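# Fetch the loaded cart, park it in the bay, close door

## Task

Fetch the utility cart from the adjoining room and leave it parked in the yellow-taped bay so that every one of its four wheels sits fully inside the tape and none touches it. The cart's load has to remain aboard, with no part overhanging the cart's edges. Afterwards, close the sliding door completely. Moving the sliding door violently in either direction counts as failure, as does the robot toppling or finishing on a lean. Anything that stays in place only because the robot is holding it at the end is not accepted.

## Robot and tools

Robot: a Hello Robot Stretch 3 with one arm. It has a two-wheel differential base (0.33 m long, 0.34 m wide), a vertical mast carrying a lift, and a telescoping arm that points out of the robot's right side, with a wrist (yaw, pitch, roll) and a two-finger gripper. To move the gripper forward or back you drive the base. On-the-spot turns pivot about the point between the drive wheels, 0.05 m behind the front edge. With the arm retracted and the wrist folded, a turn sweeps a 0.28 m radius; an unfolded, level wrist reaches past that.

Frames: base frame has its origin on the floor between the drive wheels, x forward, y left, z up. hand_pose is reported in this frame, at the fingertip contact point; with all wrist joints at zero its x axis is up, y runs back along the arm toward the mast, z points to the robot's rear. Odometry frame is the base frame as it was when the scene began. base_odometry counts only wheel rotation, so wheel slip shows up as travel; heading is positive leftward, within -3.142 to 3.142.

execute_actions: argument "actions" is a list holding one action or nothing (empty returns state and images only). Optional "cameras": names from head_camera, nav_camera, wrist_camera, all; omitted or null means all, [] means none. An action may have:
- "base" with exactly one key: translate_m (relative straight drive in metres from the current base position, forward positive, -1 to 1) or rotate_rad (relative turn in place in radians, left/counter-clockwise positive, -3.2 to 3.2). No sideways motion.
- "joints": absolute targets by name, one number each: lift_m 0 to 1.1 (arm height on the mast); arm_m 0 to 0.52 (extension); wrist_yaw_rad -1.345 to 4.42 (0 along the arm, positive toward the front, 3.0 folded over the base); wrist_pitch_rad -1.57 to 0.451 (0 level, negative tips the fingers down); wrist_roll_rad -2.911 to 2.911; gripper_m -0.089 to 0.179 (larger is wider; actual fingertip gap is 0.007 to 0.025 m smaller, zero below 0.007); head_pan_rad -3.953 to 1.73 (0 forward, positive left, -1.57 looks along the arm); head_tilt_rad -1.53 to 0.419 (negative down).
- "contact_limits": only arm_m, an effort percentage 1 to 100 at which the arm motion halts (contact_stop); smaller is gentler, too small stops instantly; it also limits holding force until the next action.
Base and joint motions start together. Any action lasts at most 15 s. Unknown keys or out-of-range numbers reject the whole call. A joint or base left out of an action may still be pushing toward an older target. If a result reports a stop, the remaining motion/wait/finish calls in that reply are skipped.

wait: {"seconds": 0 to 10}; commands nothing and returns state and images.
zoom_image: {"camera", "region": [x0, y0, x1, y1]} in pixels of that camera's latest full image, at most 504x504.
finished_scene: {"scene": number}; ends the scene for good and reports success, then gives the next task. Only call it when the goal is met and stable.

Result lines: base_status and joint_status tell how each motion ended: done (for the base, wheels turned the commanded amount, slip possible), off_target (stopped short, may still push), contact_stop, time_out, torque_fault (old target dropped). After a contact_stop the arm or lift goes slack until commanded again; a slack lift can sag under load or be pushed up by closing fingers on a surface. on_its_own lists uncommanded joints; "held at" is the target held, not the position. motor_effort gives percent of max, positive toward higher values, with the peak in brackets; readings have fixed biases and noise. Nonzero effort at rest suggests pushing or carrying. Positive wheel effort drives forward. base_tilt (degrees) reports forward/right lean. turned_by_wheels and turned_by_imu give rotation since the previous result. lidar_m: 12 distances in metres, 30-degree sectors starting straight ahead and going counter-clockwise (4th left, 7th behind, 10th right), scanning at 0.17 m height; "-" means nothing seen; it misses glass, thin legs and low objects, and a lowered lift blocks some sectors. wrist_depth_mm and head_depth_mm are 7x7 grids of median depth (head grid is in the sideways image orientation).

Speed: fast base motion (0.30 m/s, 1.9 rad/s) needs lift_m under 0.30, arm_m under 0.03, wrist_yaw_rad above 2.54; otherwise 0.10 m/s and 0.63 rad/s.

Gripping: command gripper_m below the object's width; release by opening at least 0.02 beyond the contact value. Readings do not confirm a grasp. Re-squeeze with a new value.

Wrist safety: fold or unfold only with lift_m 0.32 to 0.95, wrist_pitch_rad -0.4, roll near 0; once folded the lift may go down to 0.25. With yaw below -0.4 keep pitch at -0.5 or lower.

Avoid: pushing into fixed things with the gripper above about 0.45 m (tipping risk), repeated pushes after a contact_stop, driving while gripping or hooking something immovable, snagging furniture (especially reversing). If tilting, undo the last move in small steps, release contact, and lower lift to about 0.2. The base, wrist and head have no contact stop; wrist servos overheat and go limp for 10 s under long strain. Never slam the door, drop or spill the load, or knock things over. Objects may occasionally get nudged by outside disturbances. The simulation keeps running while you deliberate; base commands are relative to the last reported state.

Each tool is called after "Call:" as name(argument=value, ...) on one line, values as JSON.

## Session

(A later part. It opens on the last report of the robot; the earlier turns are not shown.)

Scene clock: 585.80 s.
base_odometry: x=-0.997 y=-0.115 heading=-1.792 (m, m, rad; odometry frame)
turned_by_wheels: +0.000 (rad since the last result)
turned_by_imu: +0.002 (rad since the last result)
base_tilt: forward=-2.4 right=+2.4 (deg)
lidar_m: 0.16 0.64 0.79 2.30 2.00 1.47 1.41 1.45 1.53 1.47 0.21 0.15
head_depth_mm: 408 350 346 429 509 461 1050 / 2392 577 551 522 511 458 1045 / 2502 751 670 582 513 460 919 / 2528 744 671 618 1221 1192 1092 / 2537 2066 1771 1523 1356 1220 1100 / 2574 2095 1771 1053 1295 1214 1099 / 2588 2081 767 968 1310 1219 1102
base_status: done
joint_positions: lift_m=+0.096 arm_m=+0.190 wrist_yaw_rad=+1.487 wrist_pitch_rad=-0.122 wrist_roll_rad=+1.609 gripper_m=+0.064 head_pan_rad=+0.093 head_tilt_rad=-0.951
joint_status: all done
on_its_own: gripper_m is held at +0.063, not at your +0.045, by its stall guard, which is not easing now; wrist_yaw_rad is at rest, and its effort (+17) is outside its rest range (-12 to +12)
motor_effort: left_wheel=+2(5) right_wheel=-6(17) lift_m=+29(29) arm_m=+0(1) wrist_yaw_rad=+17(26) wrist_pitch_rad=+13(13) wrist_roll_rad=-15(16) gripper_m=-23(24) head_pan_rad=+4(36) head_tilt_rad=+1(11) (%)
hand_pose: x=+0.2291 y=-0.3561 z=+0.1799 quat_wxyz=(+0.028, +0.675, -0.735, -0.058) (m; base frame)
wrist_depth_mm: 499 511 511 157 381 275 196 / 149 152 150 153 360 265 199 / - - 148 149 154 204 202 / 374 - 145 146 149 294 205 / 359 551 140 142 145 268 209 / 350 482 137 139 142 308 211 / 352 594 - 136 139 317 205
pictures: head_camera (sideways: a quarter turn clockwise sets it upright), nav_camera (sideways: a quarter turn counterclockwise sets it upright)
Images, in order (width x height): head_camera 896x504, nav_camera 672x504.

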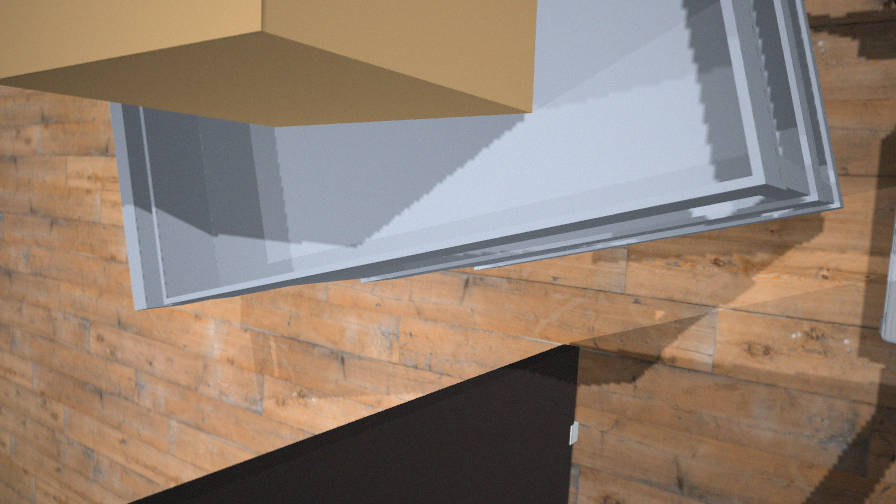

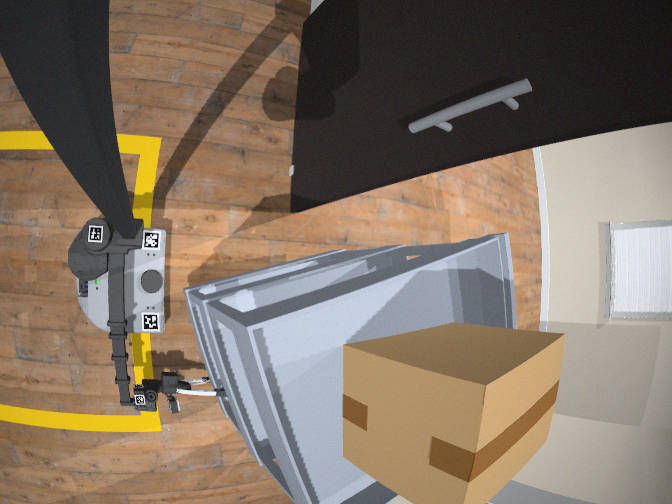

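Call:
execute_actions(actions=[])

Scene clock: 595.13 s.
base_odometry: x=-0.997 y=-0.115 heading=-1.792 (m, m, rad; odometry frame)
turned_by_wheels: +0.000 (rad since the last result)
turned_by_imu: +0.000 (rad since the last result)
base_tilt: forward=-2.4 right=+2.4 (deg)
lidar_m: 0.16 0.63 0.80 2.30 2.01 1.46 1.41 1.46 1.53 1.47 0.21 0.15
head_depth_mm: 408 350 345 428 509 463 1050 / 2417 579 550 523 511 458 1042 / 2524 749 673 584 513 459 917 / 2527 742 673 618 1217 1199 1099 / 2543 2025 1770 1541 1348 1215 1099 / 2578 2116 1786 1055 1291 1219 1108 / 2594 2081 769 967 1314 1228 1106
base_status: done
joint_positions: lift_m=+0.096 arm_m=+0.190 wrist_yaw_rad=+1.487 wrist_pitch_rad=-0.122 wrist_roll_rad=+1.609 gripper_m=+0.064 head_pan_rad=+0.093 head_tilt_rad=-0.951
joint_status: all done
on_its_own: gripper_m is held at +0.063, not at your +0.045, by its stall guard, which is not easing now; wrist_yaw_rad is at rest, and its effort (+18) is outside its rest range (-12 to +12)
motor_effort: left_wheel=+2(5) right_wheel=-7(17) lift_m=+29(29) arm_m=+0(1) wrist_yaw_rad=+18(26) wrist_pitch_rad=+13(13) wrist_roll_rad=-15(16) gripper_m=-24(24) head_pan_rad=+6(36) head_tilt_rad=+1(11) (%)
hand_pose: x=+0.2291 y=-0.3561 z=+0.1799 quat_wxyz=(+0.028, +0.675, -0.735, -0.058) (m; base frame)
wrist_depth_mm: 495 505 514 157 383 275 197 / 149 152 150 153 361 264 199 / - - 148 150 154 203 202 / 374 - 144 146 149 291 206 / 357 559 140 142 145 268 209 / 353 479 137 139 142 310 212 / 353 590 - 136 139 316 206
pictures: head_camera (sideways: a quarter turn clockwise sets it upright), nav_camera (sideways: a quarter turn counterclockwise sets it upright), wrist_camera
Images, in order (width x height): head_camera 896x504, nav_camera 672x504, wrist_camera 644x364.

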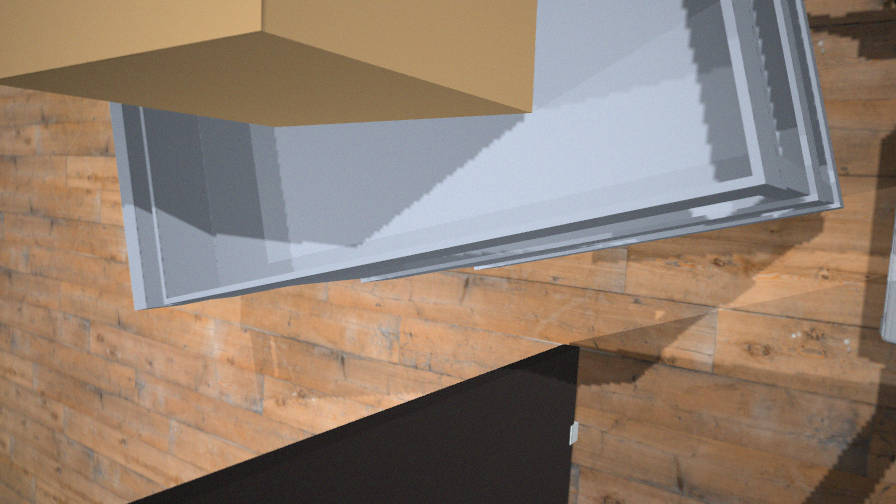

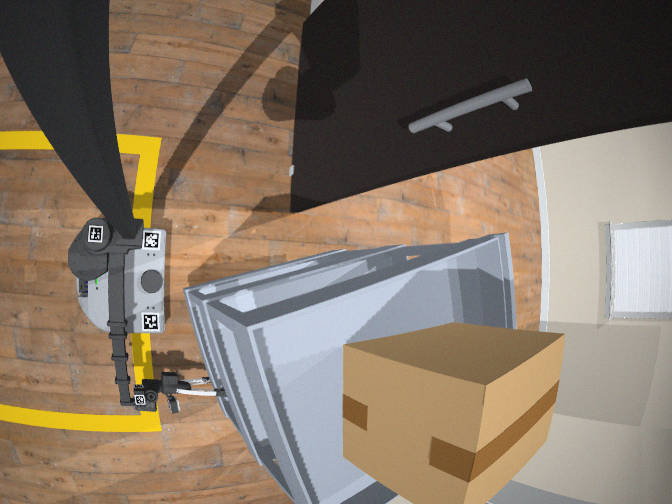

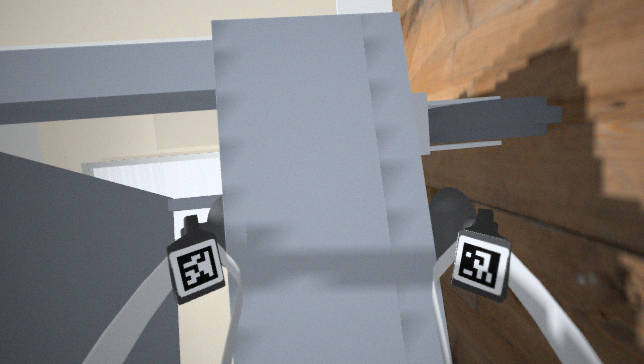

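Call:
execute_actions(actions=[{"base":{"translate_m":-0.2}}])

Scene clock: 606.50 s.
base_odometry: x=-0.953 y=+0.080 heading=-1.792 (m, m, rad; odometry frame)
turned_by_wheels: +0.000 (rad since the last result)
turned_by_imu: +0.002 (rad since the last result)
base_tilt: forward=-2.4 right=+2.4 (deg)
lidar_m: 0.16 0.82 1.08 2.30 1.72 1.25 1.21 1.25 1.53 1.47 0.23 0.15
head_depth_mm: 435 362 375 454 510 470 1059 / 2510 744 638 558 512 465 1044 / 2502 755 671 582 513 466 1046 / 2514 757 722 1243 1311 1193 1093 / 2553 2090 1774 1511 1355 1214 1099 / 2540 1998 1048 1315 1366 1221 1104 / 717 811 1030 1337 1372 1227 1106
base_status: done
joint_positions: lift_m=+0.096 arm_m=+0.190 wrist_yaw_rad=+1.489 wrist_pitch_rad=-0.122 wrist_roll_rad=+1.605 gripper_m=+0.064 head_pan_rad=+0.093 head_tilt_rad=-0.951
joint_status: not commanded
on_its_own: gripper_m is held at +0.063, not at your +0.045, by its stall guard, which is not easing now; wrist_yaw_rad is at rest, and its effort (+14) is outside its rest range (-12 to +12)
motor_effort: left_wheel=+2(4) right_wheel=-7(20) lift_m=+28(29) arm_m=+0(1) wrist_yaw_rad=+14(18) wrist_pitch_rad=+14(14) wrist_roll_rad=-13(15) gripper_m=-24(23) head_pan_rad=+4(4) head_tilt_rad=+1(1) (%)
hand_pose: x=+0.2292 y=-0.3555 z=+0.1799 quat_wxyz=(+0.029, +0.676, -0.735, -0.056) (m; base frame)
wrist_depth_mm: 673 682 147 150 355 277 196 / 143 147 145 148 176 265 199 / - - 143 146 150 202 201 / 367 631 142 144 147 292 206 / 357 557 139 142 145 268 209 / 350 485 138 140 143 311 212 / 354 595 - 138 141 316 205
pictures: head_camera (sideways: a quarter turn clockwise sets it upright), nav_camera (sideways: a quarter turn counterclockwise sets it upright), wrist_camera
Images, in order (width x height): head_camera 896x504, nav_camera 672x504, wrist_camera 644x364.

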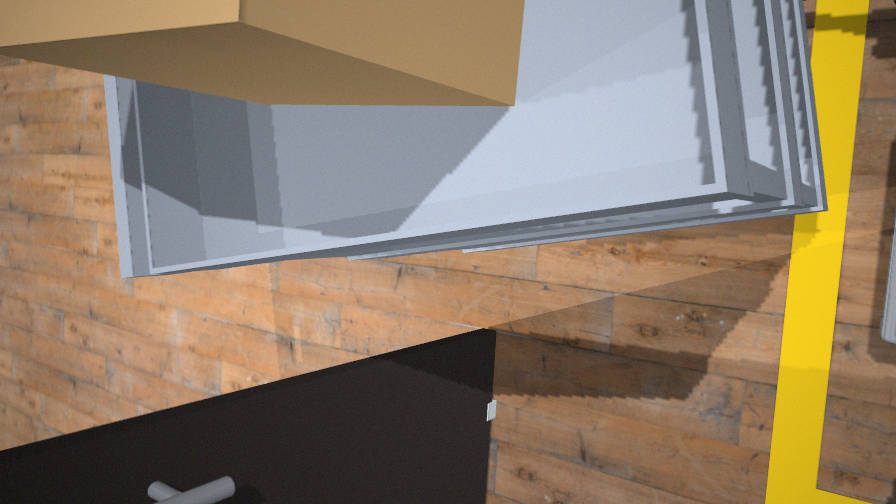

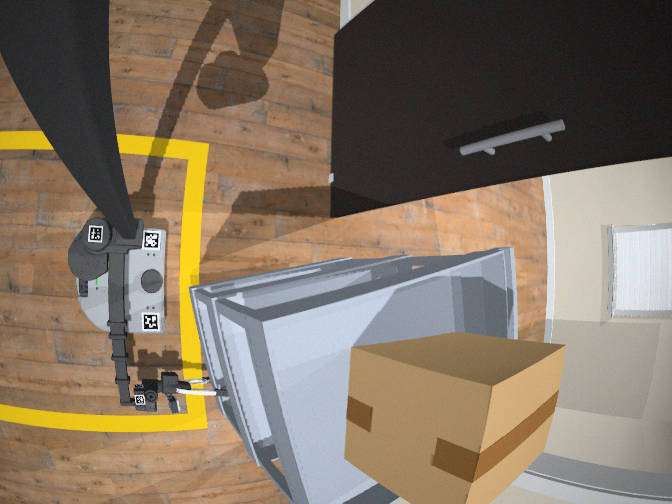

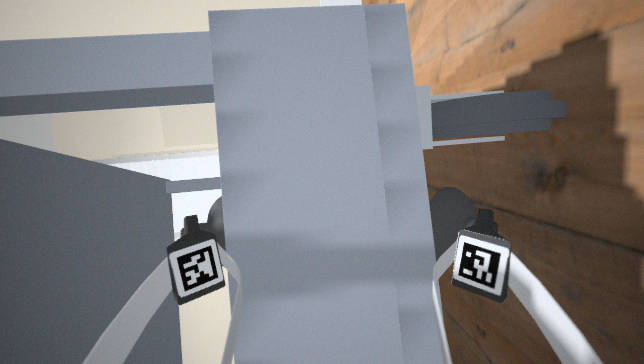

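Call:
execute_actions(actions=[{"base":{"translate_m":-0.15},"joints":{"arm_m":0.15}}])

Scene clock: 619.50 s.
base_odometry: x=-0.920 y=+0.226 heading=-1.792 (m, m, rad; odometry frame)
turned_by_wheels: +0.000 (rad since the last result)
turned_by_imu: +0.002 (rad since the last result)
base_tilt: forward=-2.4 right=+2.4 (deg)
lidar_m: 0.18 0.19 1.29 2.30 1.51 1.10 1.06 1.10 1.49 1.47 0.28 0.20
head_depth_mm: 408 346 397 494 509 738 1055 / 2509 734 427 520 513 748 1069 / 2504 771 671 581 515 749 1073 / 2527 798 684 584 509 696 1084 / 2563 2092 1735 1511 1352 1212 1097 / 897 1022 1221 1480 1361 1217 1110 / 829 1009 1242 1490 1364 1216 1103
base_status: done
joint_positions: lift_m=+0.096 arm_m=+0.150 wrist_yaw_rad=+1.568 wrist_pitch_rad=-0.122 wrist_roll_rad=+1.583 gripper_m=+0.064 head_pan_rad=+0.093 head_tilt_rad=-0.951
joint_status: all done
on_its_own: wrist_yaw_rad is held at +1.567, not at your +1.500, by its stall guard, which is not easing now; gripper_m is held at +0.063, not at your +0.045, by its stall guard, which is not easing now
motor_effort: left_wheel=+2(9) right_wheel=-5(20) lift_m=+29(29) arm_m=+4(9) wrist_yaw_rad=-2(74) wrist_pitch_rad=+14(14) wrist_roll_rad=-5(14) gripper_m=-24(24) head_pan_rad=+4(4) head_tilt_rad=+1(1) (%)
hand_pose: x=+0.2300 y=-0.2953 z=+0.1798 quat_wxyz=(+0.039, +0.705, -0.707, -0.048) (m; base frame)
wrist_depth_mm: 123 126 124 127 131 279 199 / 334 146 127 130 134 187 187 / 373 593 130 133 137 271 203 / 366 571 134 136 141 292 206 / 360 558 136 139 143 265 207 / 358 488 140 143 147 304 210 / 351 611 946 146 151 308 203
pictures: head_camera (sideways: a quarter turn clockwise sets it upright), nav_camera (sideways: a quarter turn counterclockwise sets it upright), wrist_camera
Images, in order (width x height): head_camera 896x504, nav_camera 672x504, wrist_camera 644x364.

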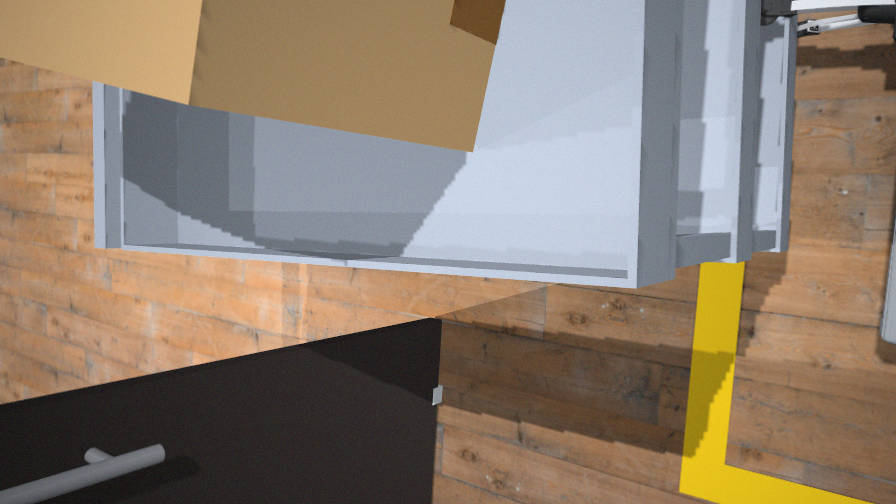

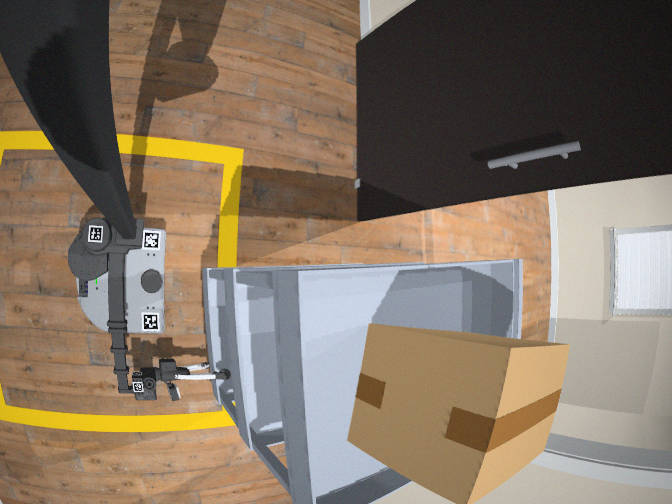

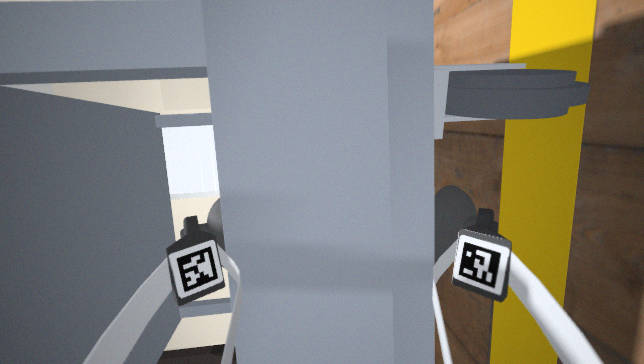

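Call:
execute_actions(actions=[{"base":{"translate_m":-0.15},"joints":{"arm_m":0.12,"wrist_yaw_rad":1.57}}])

Scene clock: 627.90 s.
base_odometry: x=-0.888 y=+0.373 heading=-1.791 (m, m, rad; odometry frame)
turned_by_wheels: +0.000 (rad since the last result)
turned_by_imu: +0.001 (rad since the last result)
base_tilt: forward=-2.3 right=+2.4 (deg)
lidar_m: 0.22 0.23 1.51 2.30 1.30 0.94 0.91 0.94 1.29 1.47 0.29 0.22
head_depth_mm: 408 355 414 509 507 754 1054 / 798 365 437 546 511 771 1068 / 2518 773 642 570 513 785 1088 / 2536 1917 660 583 523 800 1092 / 2563 2040 1570 1507 527 1202 1094 / 984 1164 1440 1539 1360 1218 1102 / 989 1189 1453 1551 1374 1217 1108
base_status: done
joint_positions: lift_m=+0.096 arm_m=+0.120 wrist_yaw_rad=+1.632 wrist_pitch_rad=-0.124 wrist_roll_rad=+1.570 gripper_m=+0.064 head_pan_rad=+0.093 head_tilt_rad=-0.951
joint_status: wrist_yaw_rad off_target (ended at +1.632, target +1.570); the others done
on_its_own: wrist_yaw_rad is held at +1.633, not at your +1.570, by its stall guard, which is not easing now; gripper_m is held at +0.063, not at your +0.045, by its stall guard, which is not easing now
motor_effort: left_wheel=+2(7) right_wheel=-5(18) lift_m=+29(29) arm_m=+3(8) wrist_yaw_rad=+1(65) wrist_pitch_rad=+15(15) wrist_roll_rad=+0(8) gripper_m=-24(24) head_pan_rad=+5(4) head_tilt_rad=+1(1) (%)
hand_pose: x=+0.2294 y=-0.2494 z=+0.1794 quat_wxyz=(+0.046, +0.727, -0.684, -0.042) (m; base frame)
wrist_depth_mm: 109 111 110 112 116 266 200 / 365 551 115 118 122 175 179 / 373 598 121 124 128 288 203 / 368 577 128 130 135 293 206 / 362 569 134 138 142 265 206 / 361 496 142 146 152 302 209 / 354 - - 155 164 305 202
pictures: head_camera (sideways: a quarter turn clockwise sets it upright), nav_camera (sideways: a quarter turn counterclockwise sets it upright), wrist_camera
Images, in order (width x height): head_camera 896x504, nav_camera 672x504, wrist_camera 644x364.

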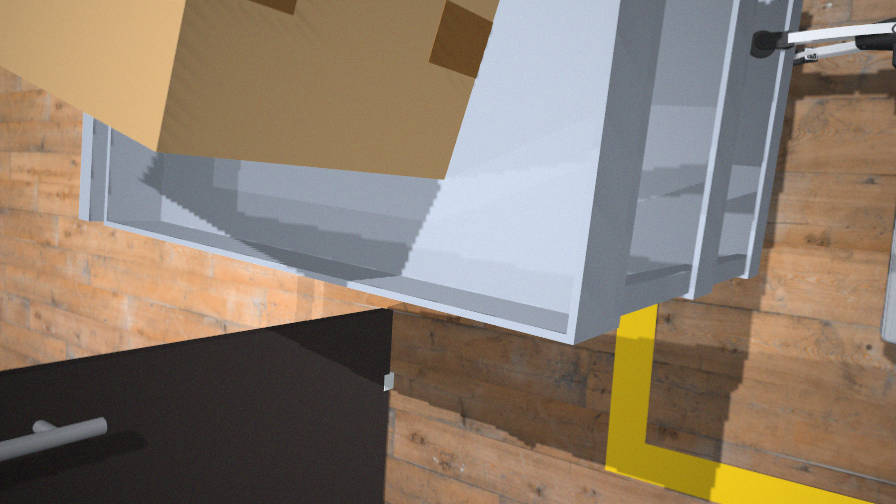

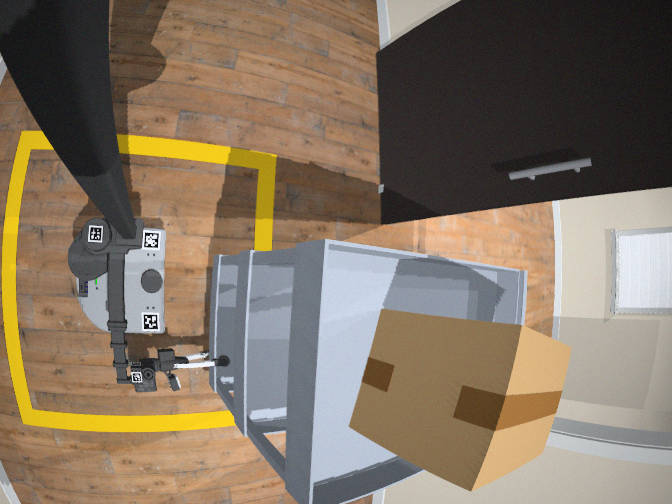

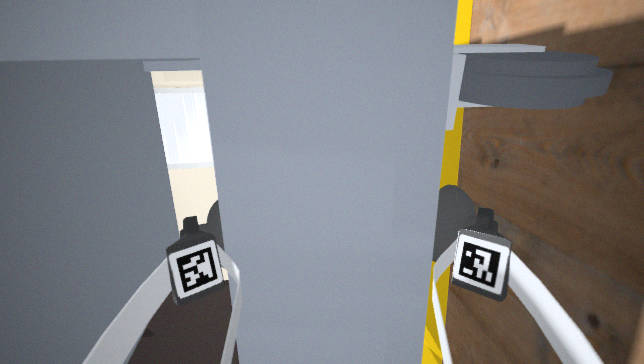

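Call:
execute_actions(actions=[{"base":{"translate_m":-0.15},"joints":{"wrist_yaw_rad":1.62,"head_pan_rad":-0.35,"head_tilt_rad":-0.75}}])

Scene clock: 633.33 s.
base_odometry: x=-0.855 y=+0.519 heading=-1.791 (m, m, rad; odometry frame)
turned_by_wheels: +0.000 (rad since the last result)
turned_by_imu: +0.001 (rad since the last result)
base_tilt: forward=-2.3 right=+2.4 (deg)
lidar_m: 0.23 0.25 1.72 2.29 1.08 0.79 0.76 0.78 1.07 1.47 0.29 0.23
head_depth_mm: 1253 1445 1677 656 579 528 796 / 1207 532 400 456 556 518 747 / 1162 508 402 457 546 510 747 / 3473 512 403 458 548 503 736 / 3457 517 405 461 549 504 715 / 3311 2920 406 475 577 505 600 / 3295 3063 848 693 578 497 534
base_status: done
joint_positions: lift_m=+0.096 arm_m=+0.120 wrist_yaw_rad=+1.688 wrist_pitch_rad=-0.124 wrist_roll_rad=+1.566 gripper_m=+0.064 head_pan_rad=-0.343 head_tilt_rad=-0.754
joint_status: wrist_yaw_rad off_target (ended at +1.688, target +1.620); the others done
on_its_own: wrist_yaw_rad is held at +1.680, not at your +1.620, by its stall guard, which is not easing now; gripper_m is held at +0.063, not at your +0.045, by its stall guard, which is not easing now
motor_effort: left_wheel=+3(6) right_wheel=-8(20) lift_m=+29(29) arm_m=+3(3) wrist_yaw_rad=-11(57) wrist_pitch_rad=+15(15) wrist_roll_rad=+1(1) gripper_m=-23(23) head_pan_rad=-4(37) head_tilt_rad=+3(23) (%)
hand_pose: x=+0.2281 y=-0.2353 z=+0.1792 quat_wxyz=(+0.049, +0.746, -0.663, -0.040) (m; base frame)
wrist_depth_mm: 101 103 101 104 107 252 200 / 365 557 108 111 114 163 161 / 373 592 116 118 122 288 204 / 369 585 125 127 132 291 206 / 364 568 134 138 142 265 206 / 359 516 148 150 159 302 209 / 357 - - 165 177 303 202
pictures: head_camera (sideways: a quarter turn clockwise sets it upright), nav_camera (sideways: a quarter turn counterclockwise sets it upright), wrist_camera
Images, in order (width x height): head_camera 896x504, nav_camera 672x504, wrist_camera 644x364.

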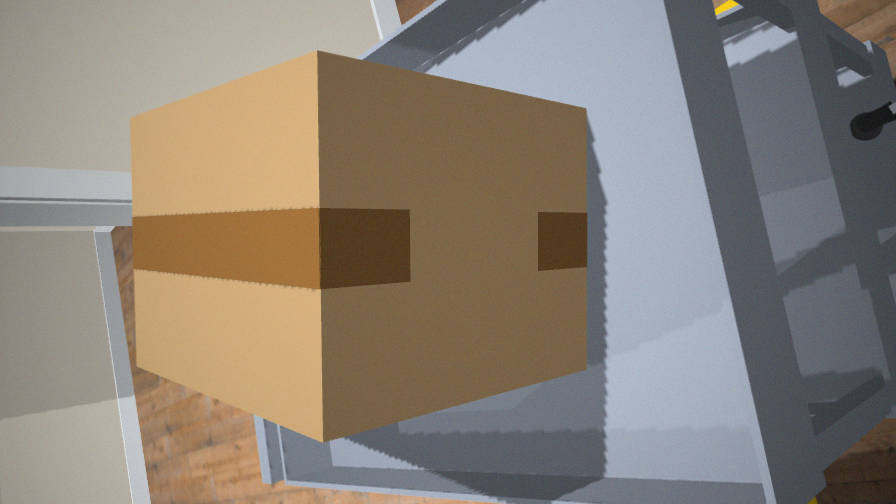

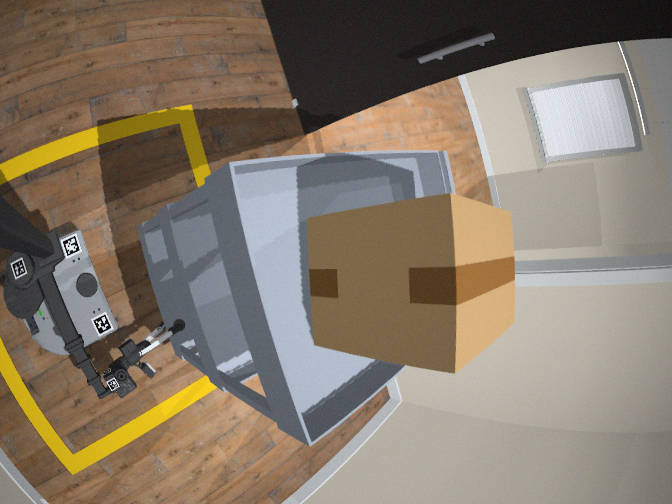

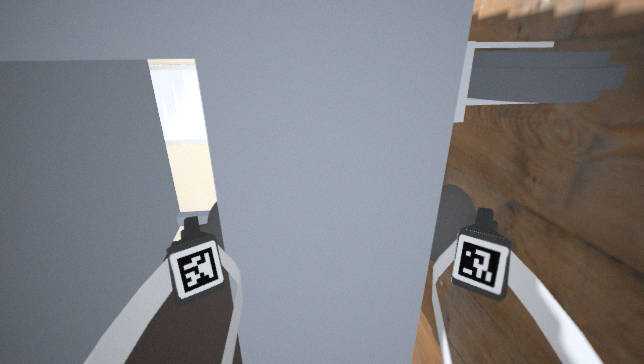

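Call:
execute_actions(actions=[{"base":{"translate_m":-0.2},"joints":{"wrist_yaw_rad":1.69,"arm_m":0.09,"head_pan_rad":0.0,"head_tilt_rad":-0.95}}])

Scene clock: 685.37 s.
base_odometry: x=-0.811 y=+0.714 heading=-1.791 (m, m, rad; odometry frame)
turned_by_wheels: +0.000 (rad since the last result)
turned_by_imu: +0.001 (rad since the last result)
base_tilt: forward=-2.3 right=+2.4 (deg)
lidar_m: 0.24 0.28 2.08 2.19 0.79 0.58 0.56 0.58 0.79 1.47 0.29 0.24
head_depth_mm: 420 361 416 509 512 761 1075 / 423 375 444 549 515 786 1067 / 428 395 476 566 526 801 1093 / 2598 704 656 588 538 992 1099 / 2627 2127 657 594 550 1163 1100 / 1342 1502 1726 568 1303 1219 1105 / 1276 1501 1741 1573 1372 1221 1107
base_status: done
joint_positions: lift_m=+0.096 arm_m=+0.090 wrist_yaw_rad=+1.744 wrist_pitch_rad=-0.126 wrist_roll_rad=+1.555 gripper_m=+0.064 head_pan_rad=-0.007 head_tilt_rad=-0.938
joint_status: wrist_yaw_rad off_target (ended at +1.744, target +1.690); the others done
on_its_own: wrist_yaw_rad is held at +1.746, not at your +1.690, by its stall guard, which is not easing now; gripper_m is held at +0.063, not at your +0.045, by its stall guard, which is not easing now
motor_effort: left_wheel=+2(6) right_wheel=-5(18) lift_m=+29(29) arm_m=+2(7) wrist_yaw_rad=+2(67) wrist_pitch_rad=+16(16) wrist_roll_rad=+5(6) gripper_m=-23(23) head_pan_rad=+4(34) head_tilt_rad=-7(28) (%)
hand_pose: x=+0.2260 y=-0.1914 z=+0.1788 quat_wxyz=(+0.054, +0.764, -0.641, -0.035) (m; base frame)
wrist_depth_mm: 89 91 88 91 93 155 179 / 366 550 96 99 102 151 149 / 372 597 106 109 113 287 203 / 368 587 120 122 127 292 206 / 365 575 134 137 142 263 207 / 363 518 156 158 173 297 208 / 358 - - 185 395 300 200
pictures: head_camera (sideways: a quarter turn clockwise sets it upright), nav_camera (sideways: a quarter turn counterclockwise sets it upright), wrist_camera
Images, in order (width x height): head_camera 896x504, nav_camera 672x504, wrist_camera 644x364.

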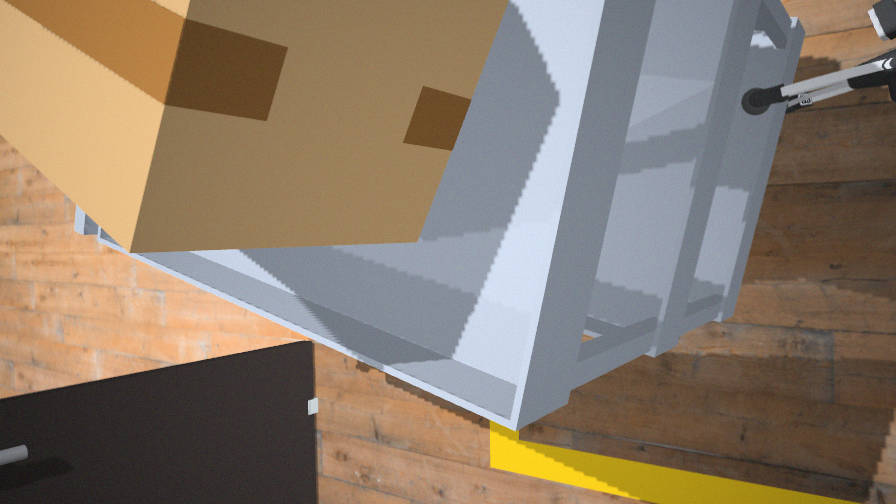

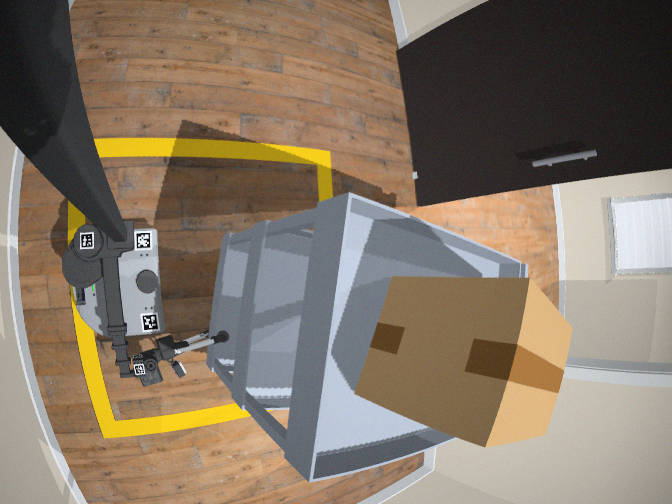

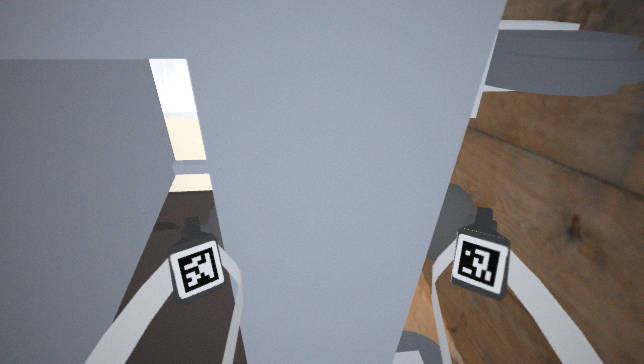

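Call:
execute_actions(actions=[{"base":{"rotate_rad":-0.25},"joints":{"wrist_yaw_rad":1.72}}])

Scene clock: 725.60 s.
base_odometry: x=-0.811 y=+0.714 heading=-2.040 (m, m, rad; odometry frame)
turned_by_wheels: -0.250 (rad since the last result)
turned_by_imu: -0.246 (rad since the last result)
base_tilt: forward=-2.3 right=+2.4 (deg)
lidar_m: 0.19 0.19 1.65 2.29 1.09 0.64 0.56 0.56 0.66 1.16 0.28 0.20
head_depth_mm: 421 342 373 470 512 760 1083 / 423 344 381 482 515 752 1072 / 427 348 391 498 518 756 1079 / 430 357 402 515 519 744 1068 / 2655 360 415 570 522 720 1083 / 2617 794 662 584 524 556 1101 / 2655 2164 1743 1535 509 1207 1113
base_status: done
joint_positions: lift_m=+0.096 arm_m=+0.090 wrist_yaw_rad=+1.760 wrist_pitch_rad=-0.126 wrist_roll_rad=+1.567 gripper_m=+0.064 head_pan_rad=-0.007 head_tilt_rad=-0.938
joint_status: wrist_yaw_rad off_target (ended at +1.760, target +1.720)
on_its_own: gripper_m is held at +0.063, not at your +0.045, by its stall guard, which is not easing now; wrist_yaw_rad is at rest, and its effort (-52) is outside its rest range (-12 to +12)
motor_effort: left_wheel=+5(11) right_wheel=-4(24) lift_m=+29(29) arm_m=+5(5) wrist_yaw_rad=-52(60) wrist_pitch_rad=+16(16) wrist_roll_rad=+1(5) gripper_m=-23(24) head_pan_rad=+5(4) head_tilt_rad=-7(7) (%)
hand_pose: x=+0.2253 y=-0.1874 z=+0.1788 quat_wxyz=(+0.050, +0.769, -0.636, -0.038) (m; base frame)
wrist_depth_mm: 109 111 110 113 116 279 199 / 368 554 115 119 122 175 178 / 374 592 122 125 129 195 195 / 368 588 129 132 137 282 205 / 366 569 136 140 144 264 206 / 362 515 145 148 156 300 208 / 356 - - 159 167 304 201
pictures: head_camera (sideways: a quarter turn clockwise sets it upright), nav_camera (sideways: a quarter turn counterclockwise sets it upright), wrist_camera
Images, in order (width x height): head_camera 896x504, nav_camera 672x504, wrist_camera 644x364.

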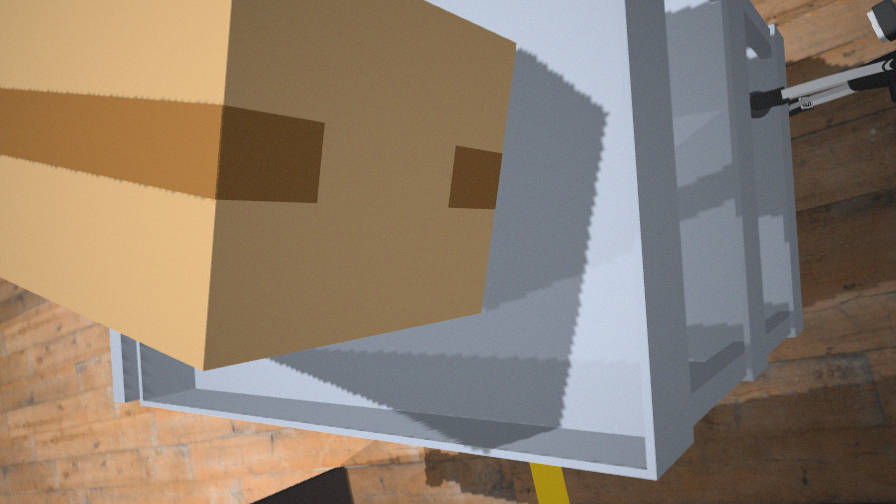

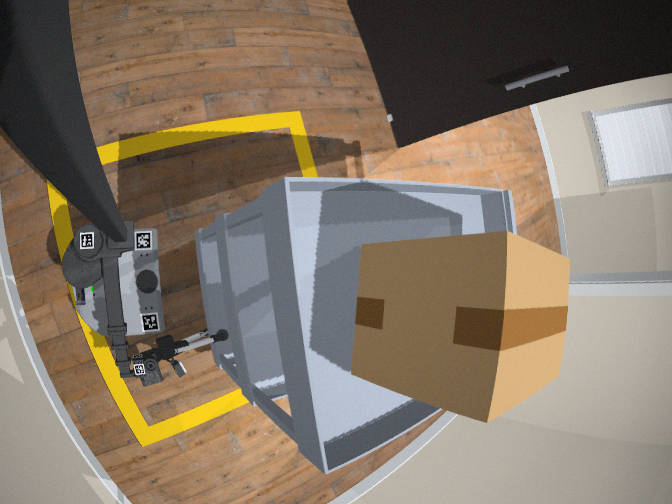

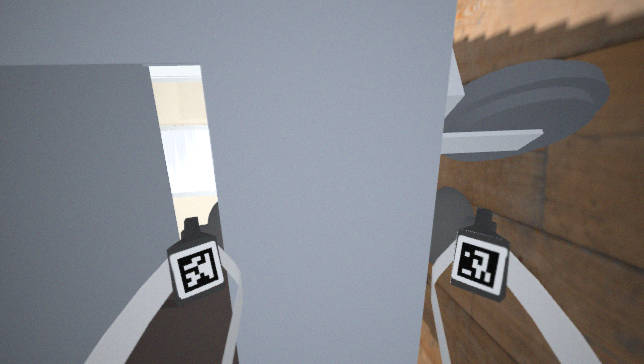

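Call:
execute_actions(actions=[{"base":{"rotate_rad":-0.2},"joints":{"wrist_yaw_rad":1.77}}])

Scene clock: 728.57 s.
base_odometry: x=-0.811 y=+0.714 heading=-2.240 (m, m, rad; odometry frame)
turned_by_wheels: -0.200 (rad since the last result)
turned_by_imu: -0.198 (rad since the last result)
base_tilt: forward=-2.4 right=+2.4 (deg)
lidar_m: 0.15 0.15 0.16 2.27 1.67 0.74 0.57 0.56 0.59 0.86 0.29 0.17
head_depth_mm: 1647 342 348 560 513 750 1093 / 424 345 346 443 516 676 1059 / 428 346 343 439 517 476 1059 / 430 348 340 436 517 471 985 / 434 351 339 432 513 465 846 / 455 354 336 563 523 468 1063 / 2693 752 681 587 507 448 1093
base_status: done
joint_positions: lift_m=+0.096 arm_m=+0.090 wrist_yaw_rad=+1.791 wrist_pitch_rad=-0.126 wrist_roll_rad=+1.580 gripper_m=+0.064 head_pan_rad=-0.007 head_tilt_rad=-0.938
joint_status: wrist_yaw_rad off_target (ended at +1.791, target +1.770)
on_its_own: gripper_m is held at +0.063, not at your +0.045, by its stall guard, which is not easing now; wrist_yaw_rad is at rest, and its effort (-27) is outside its rest range (-12 to +12)
motor_effort: left_wheel=+3(9) right_wheel=-4(22) lift_m=+29(29) arm_m=+4(5) wrist_yaw_rad=-27(27) wrist_pitch_rad=+16(16) wrist_roll_rad=-4(5) gripper_m=-23(23) head_pan_rad=+4(3) head_tilt_rad=-7(7) (%)
hand_pose: x=+0.2237 y=-0.1799 z=+0.1788 quat_wxyz=(+0.047, +0.779, -0.624, -0.043) (m; base frame)
wrist_depth_mm: 125 127 126 130 133 278 197 / 332 143 129 132 137 238 192 / 377 595 132 136 140 198 196 / 372 579 136 139 143 261 204 / 363 563 139 142 146 265 207 / 360 509 142 145 151 301 209 / 353 626 - 149 155 307 203
pictures: head_camera (sideways: a quarter turn clockwise sets it upright), nav_camera (sideways: a quarter turn counterclockwise sets it upright), wrist_camera
Images, in order (width x height): head_camera 896x504, nav_camera 672x504, wrist_camera 644x364.

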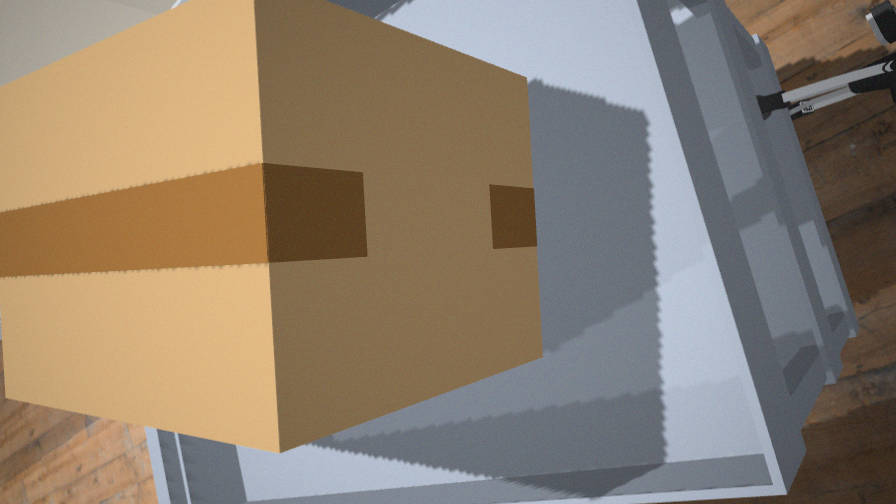

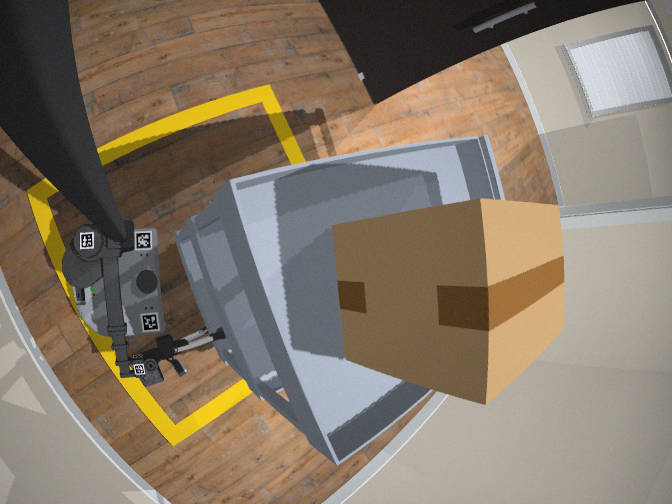

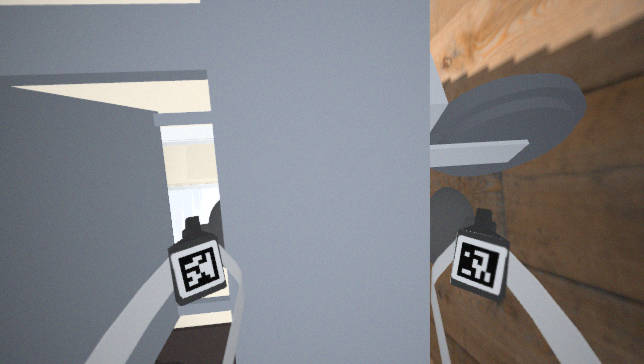

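Call:
execute_actions(actions=[{"base":{"translate_m":-0.14},"joints":{"wrist_yaw_rad":1.78}}])

Scene clock: 740.70 s.
base_odometry: x=-0.724 y=+0.824 heading=-2.240 (m, m, rad; odometry frame)
turned_by_wheels: +0.000 (rad since the last result)
turned_by_imu: +0.002 (rad since the last result)
base_tilt: forward=-2.3 right=+2.4 (deg)
lidar_m: 0.17 0.17 1.64 2.27 1.30 0.57 0.44 0.43 0.46 0.67 0.29 0.18
head_depth_mm: 421 342 363 463 514 756 1089 / 424 343 367 466 514 690 1067 / 426 345 369 472 517 675 1061 / 430 348 373 477 519 486 1054 / 447 351 377 502 520 480 1060 / 2637 768 676 597 524 476 1100 / 2694 2062 1736 1504 1334 1186 1103
base_status: done
joint_positions: lift_m=+0.096 arm_m=+0.090 wrist_yaw_rad=+1.721 wrist_pitch_rad=-0.126 wrist_roll_rad=+1.583 gripper_m=+0.064 head_pan_rad=-0.007 head_tilt_rad=-0.938
joint_status: wrist_yaw_rad off_target (ended at +1.721, target +1.780)
on_its_own: wrist_yaw_rad is held at +1.723, not at your +1.780, by its stall guard, which is not easing now; gripper_m is held at +0.063, not at your +0.045, by its stall guard, which is not easing now
motor_effort: left_wheel=+3(4) right_wheel=-8(21) lift_m=+29(29) arm_m=+0(4) wrist_yaw_rad=+3(56) wrist_pitch_rad=+16(16) wrist_roll_rad=-5(7) gripper_m=-22(24) head_pan_rad=+5(4) head_tilt_rad=-7(7) (%)
hand_pose: x=+0.2269 y=-0.1975 z=+0.1787 quat_wxyz=(+0.045, +0.756, -0.651, -0.046) (m; base frame)
wrist_depth_mm: 122 125 124 127 131 276 197 / 331 559 128 131 136 187 192 / 375 600 131 135 139 257 202 / 369 584 135 138 143 290 204 / 364 564 138 142 147 266 207 / 357 505 144 147 152 303 209 / 355 622 - 151 157 308 203
pictures: head_camera (sideways: a quarter turn clockwise sets it upright), nav_camera (sideways: a quarter turn counterclockwise sets it upright), wrist_camera
Images, in order (width x height): head_camera 896x504, nav_camera 672x504, wrist_camera 644x364.

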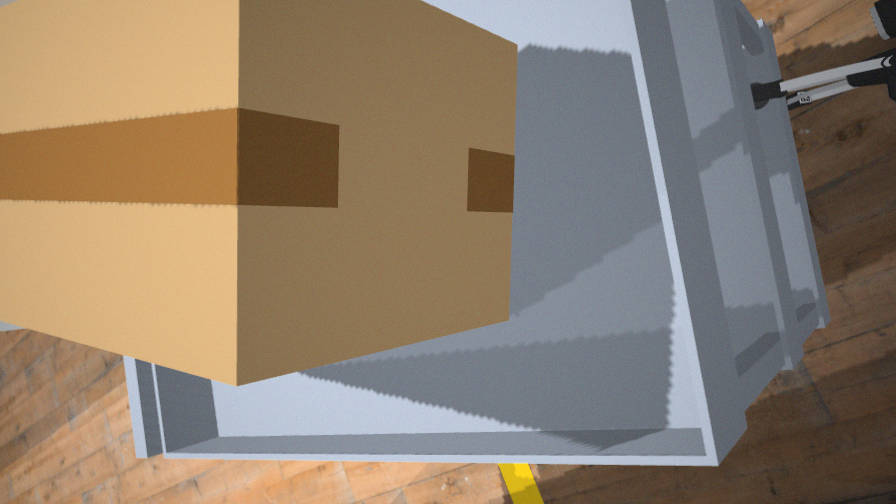

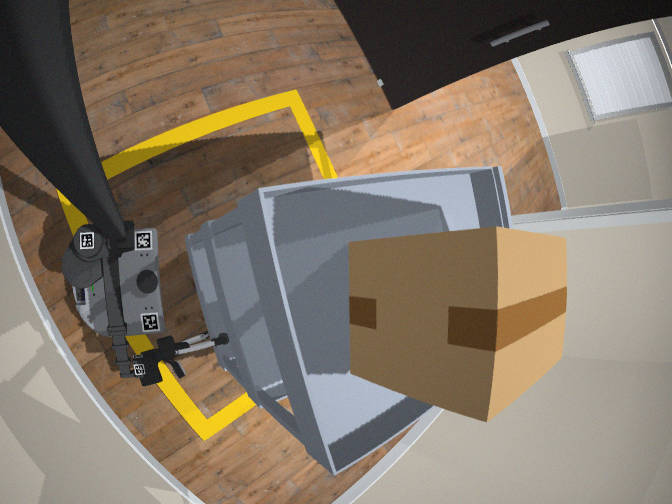

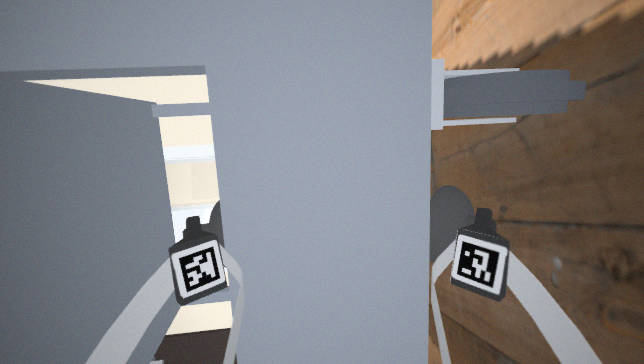

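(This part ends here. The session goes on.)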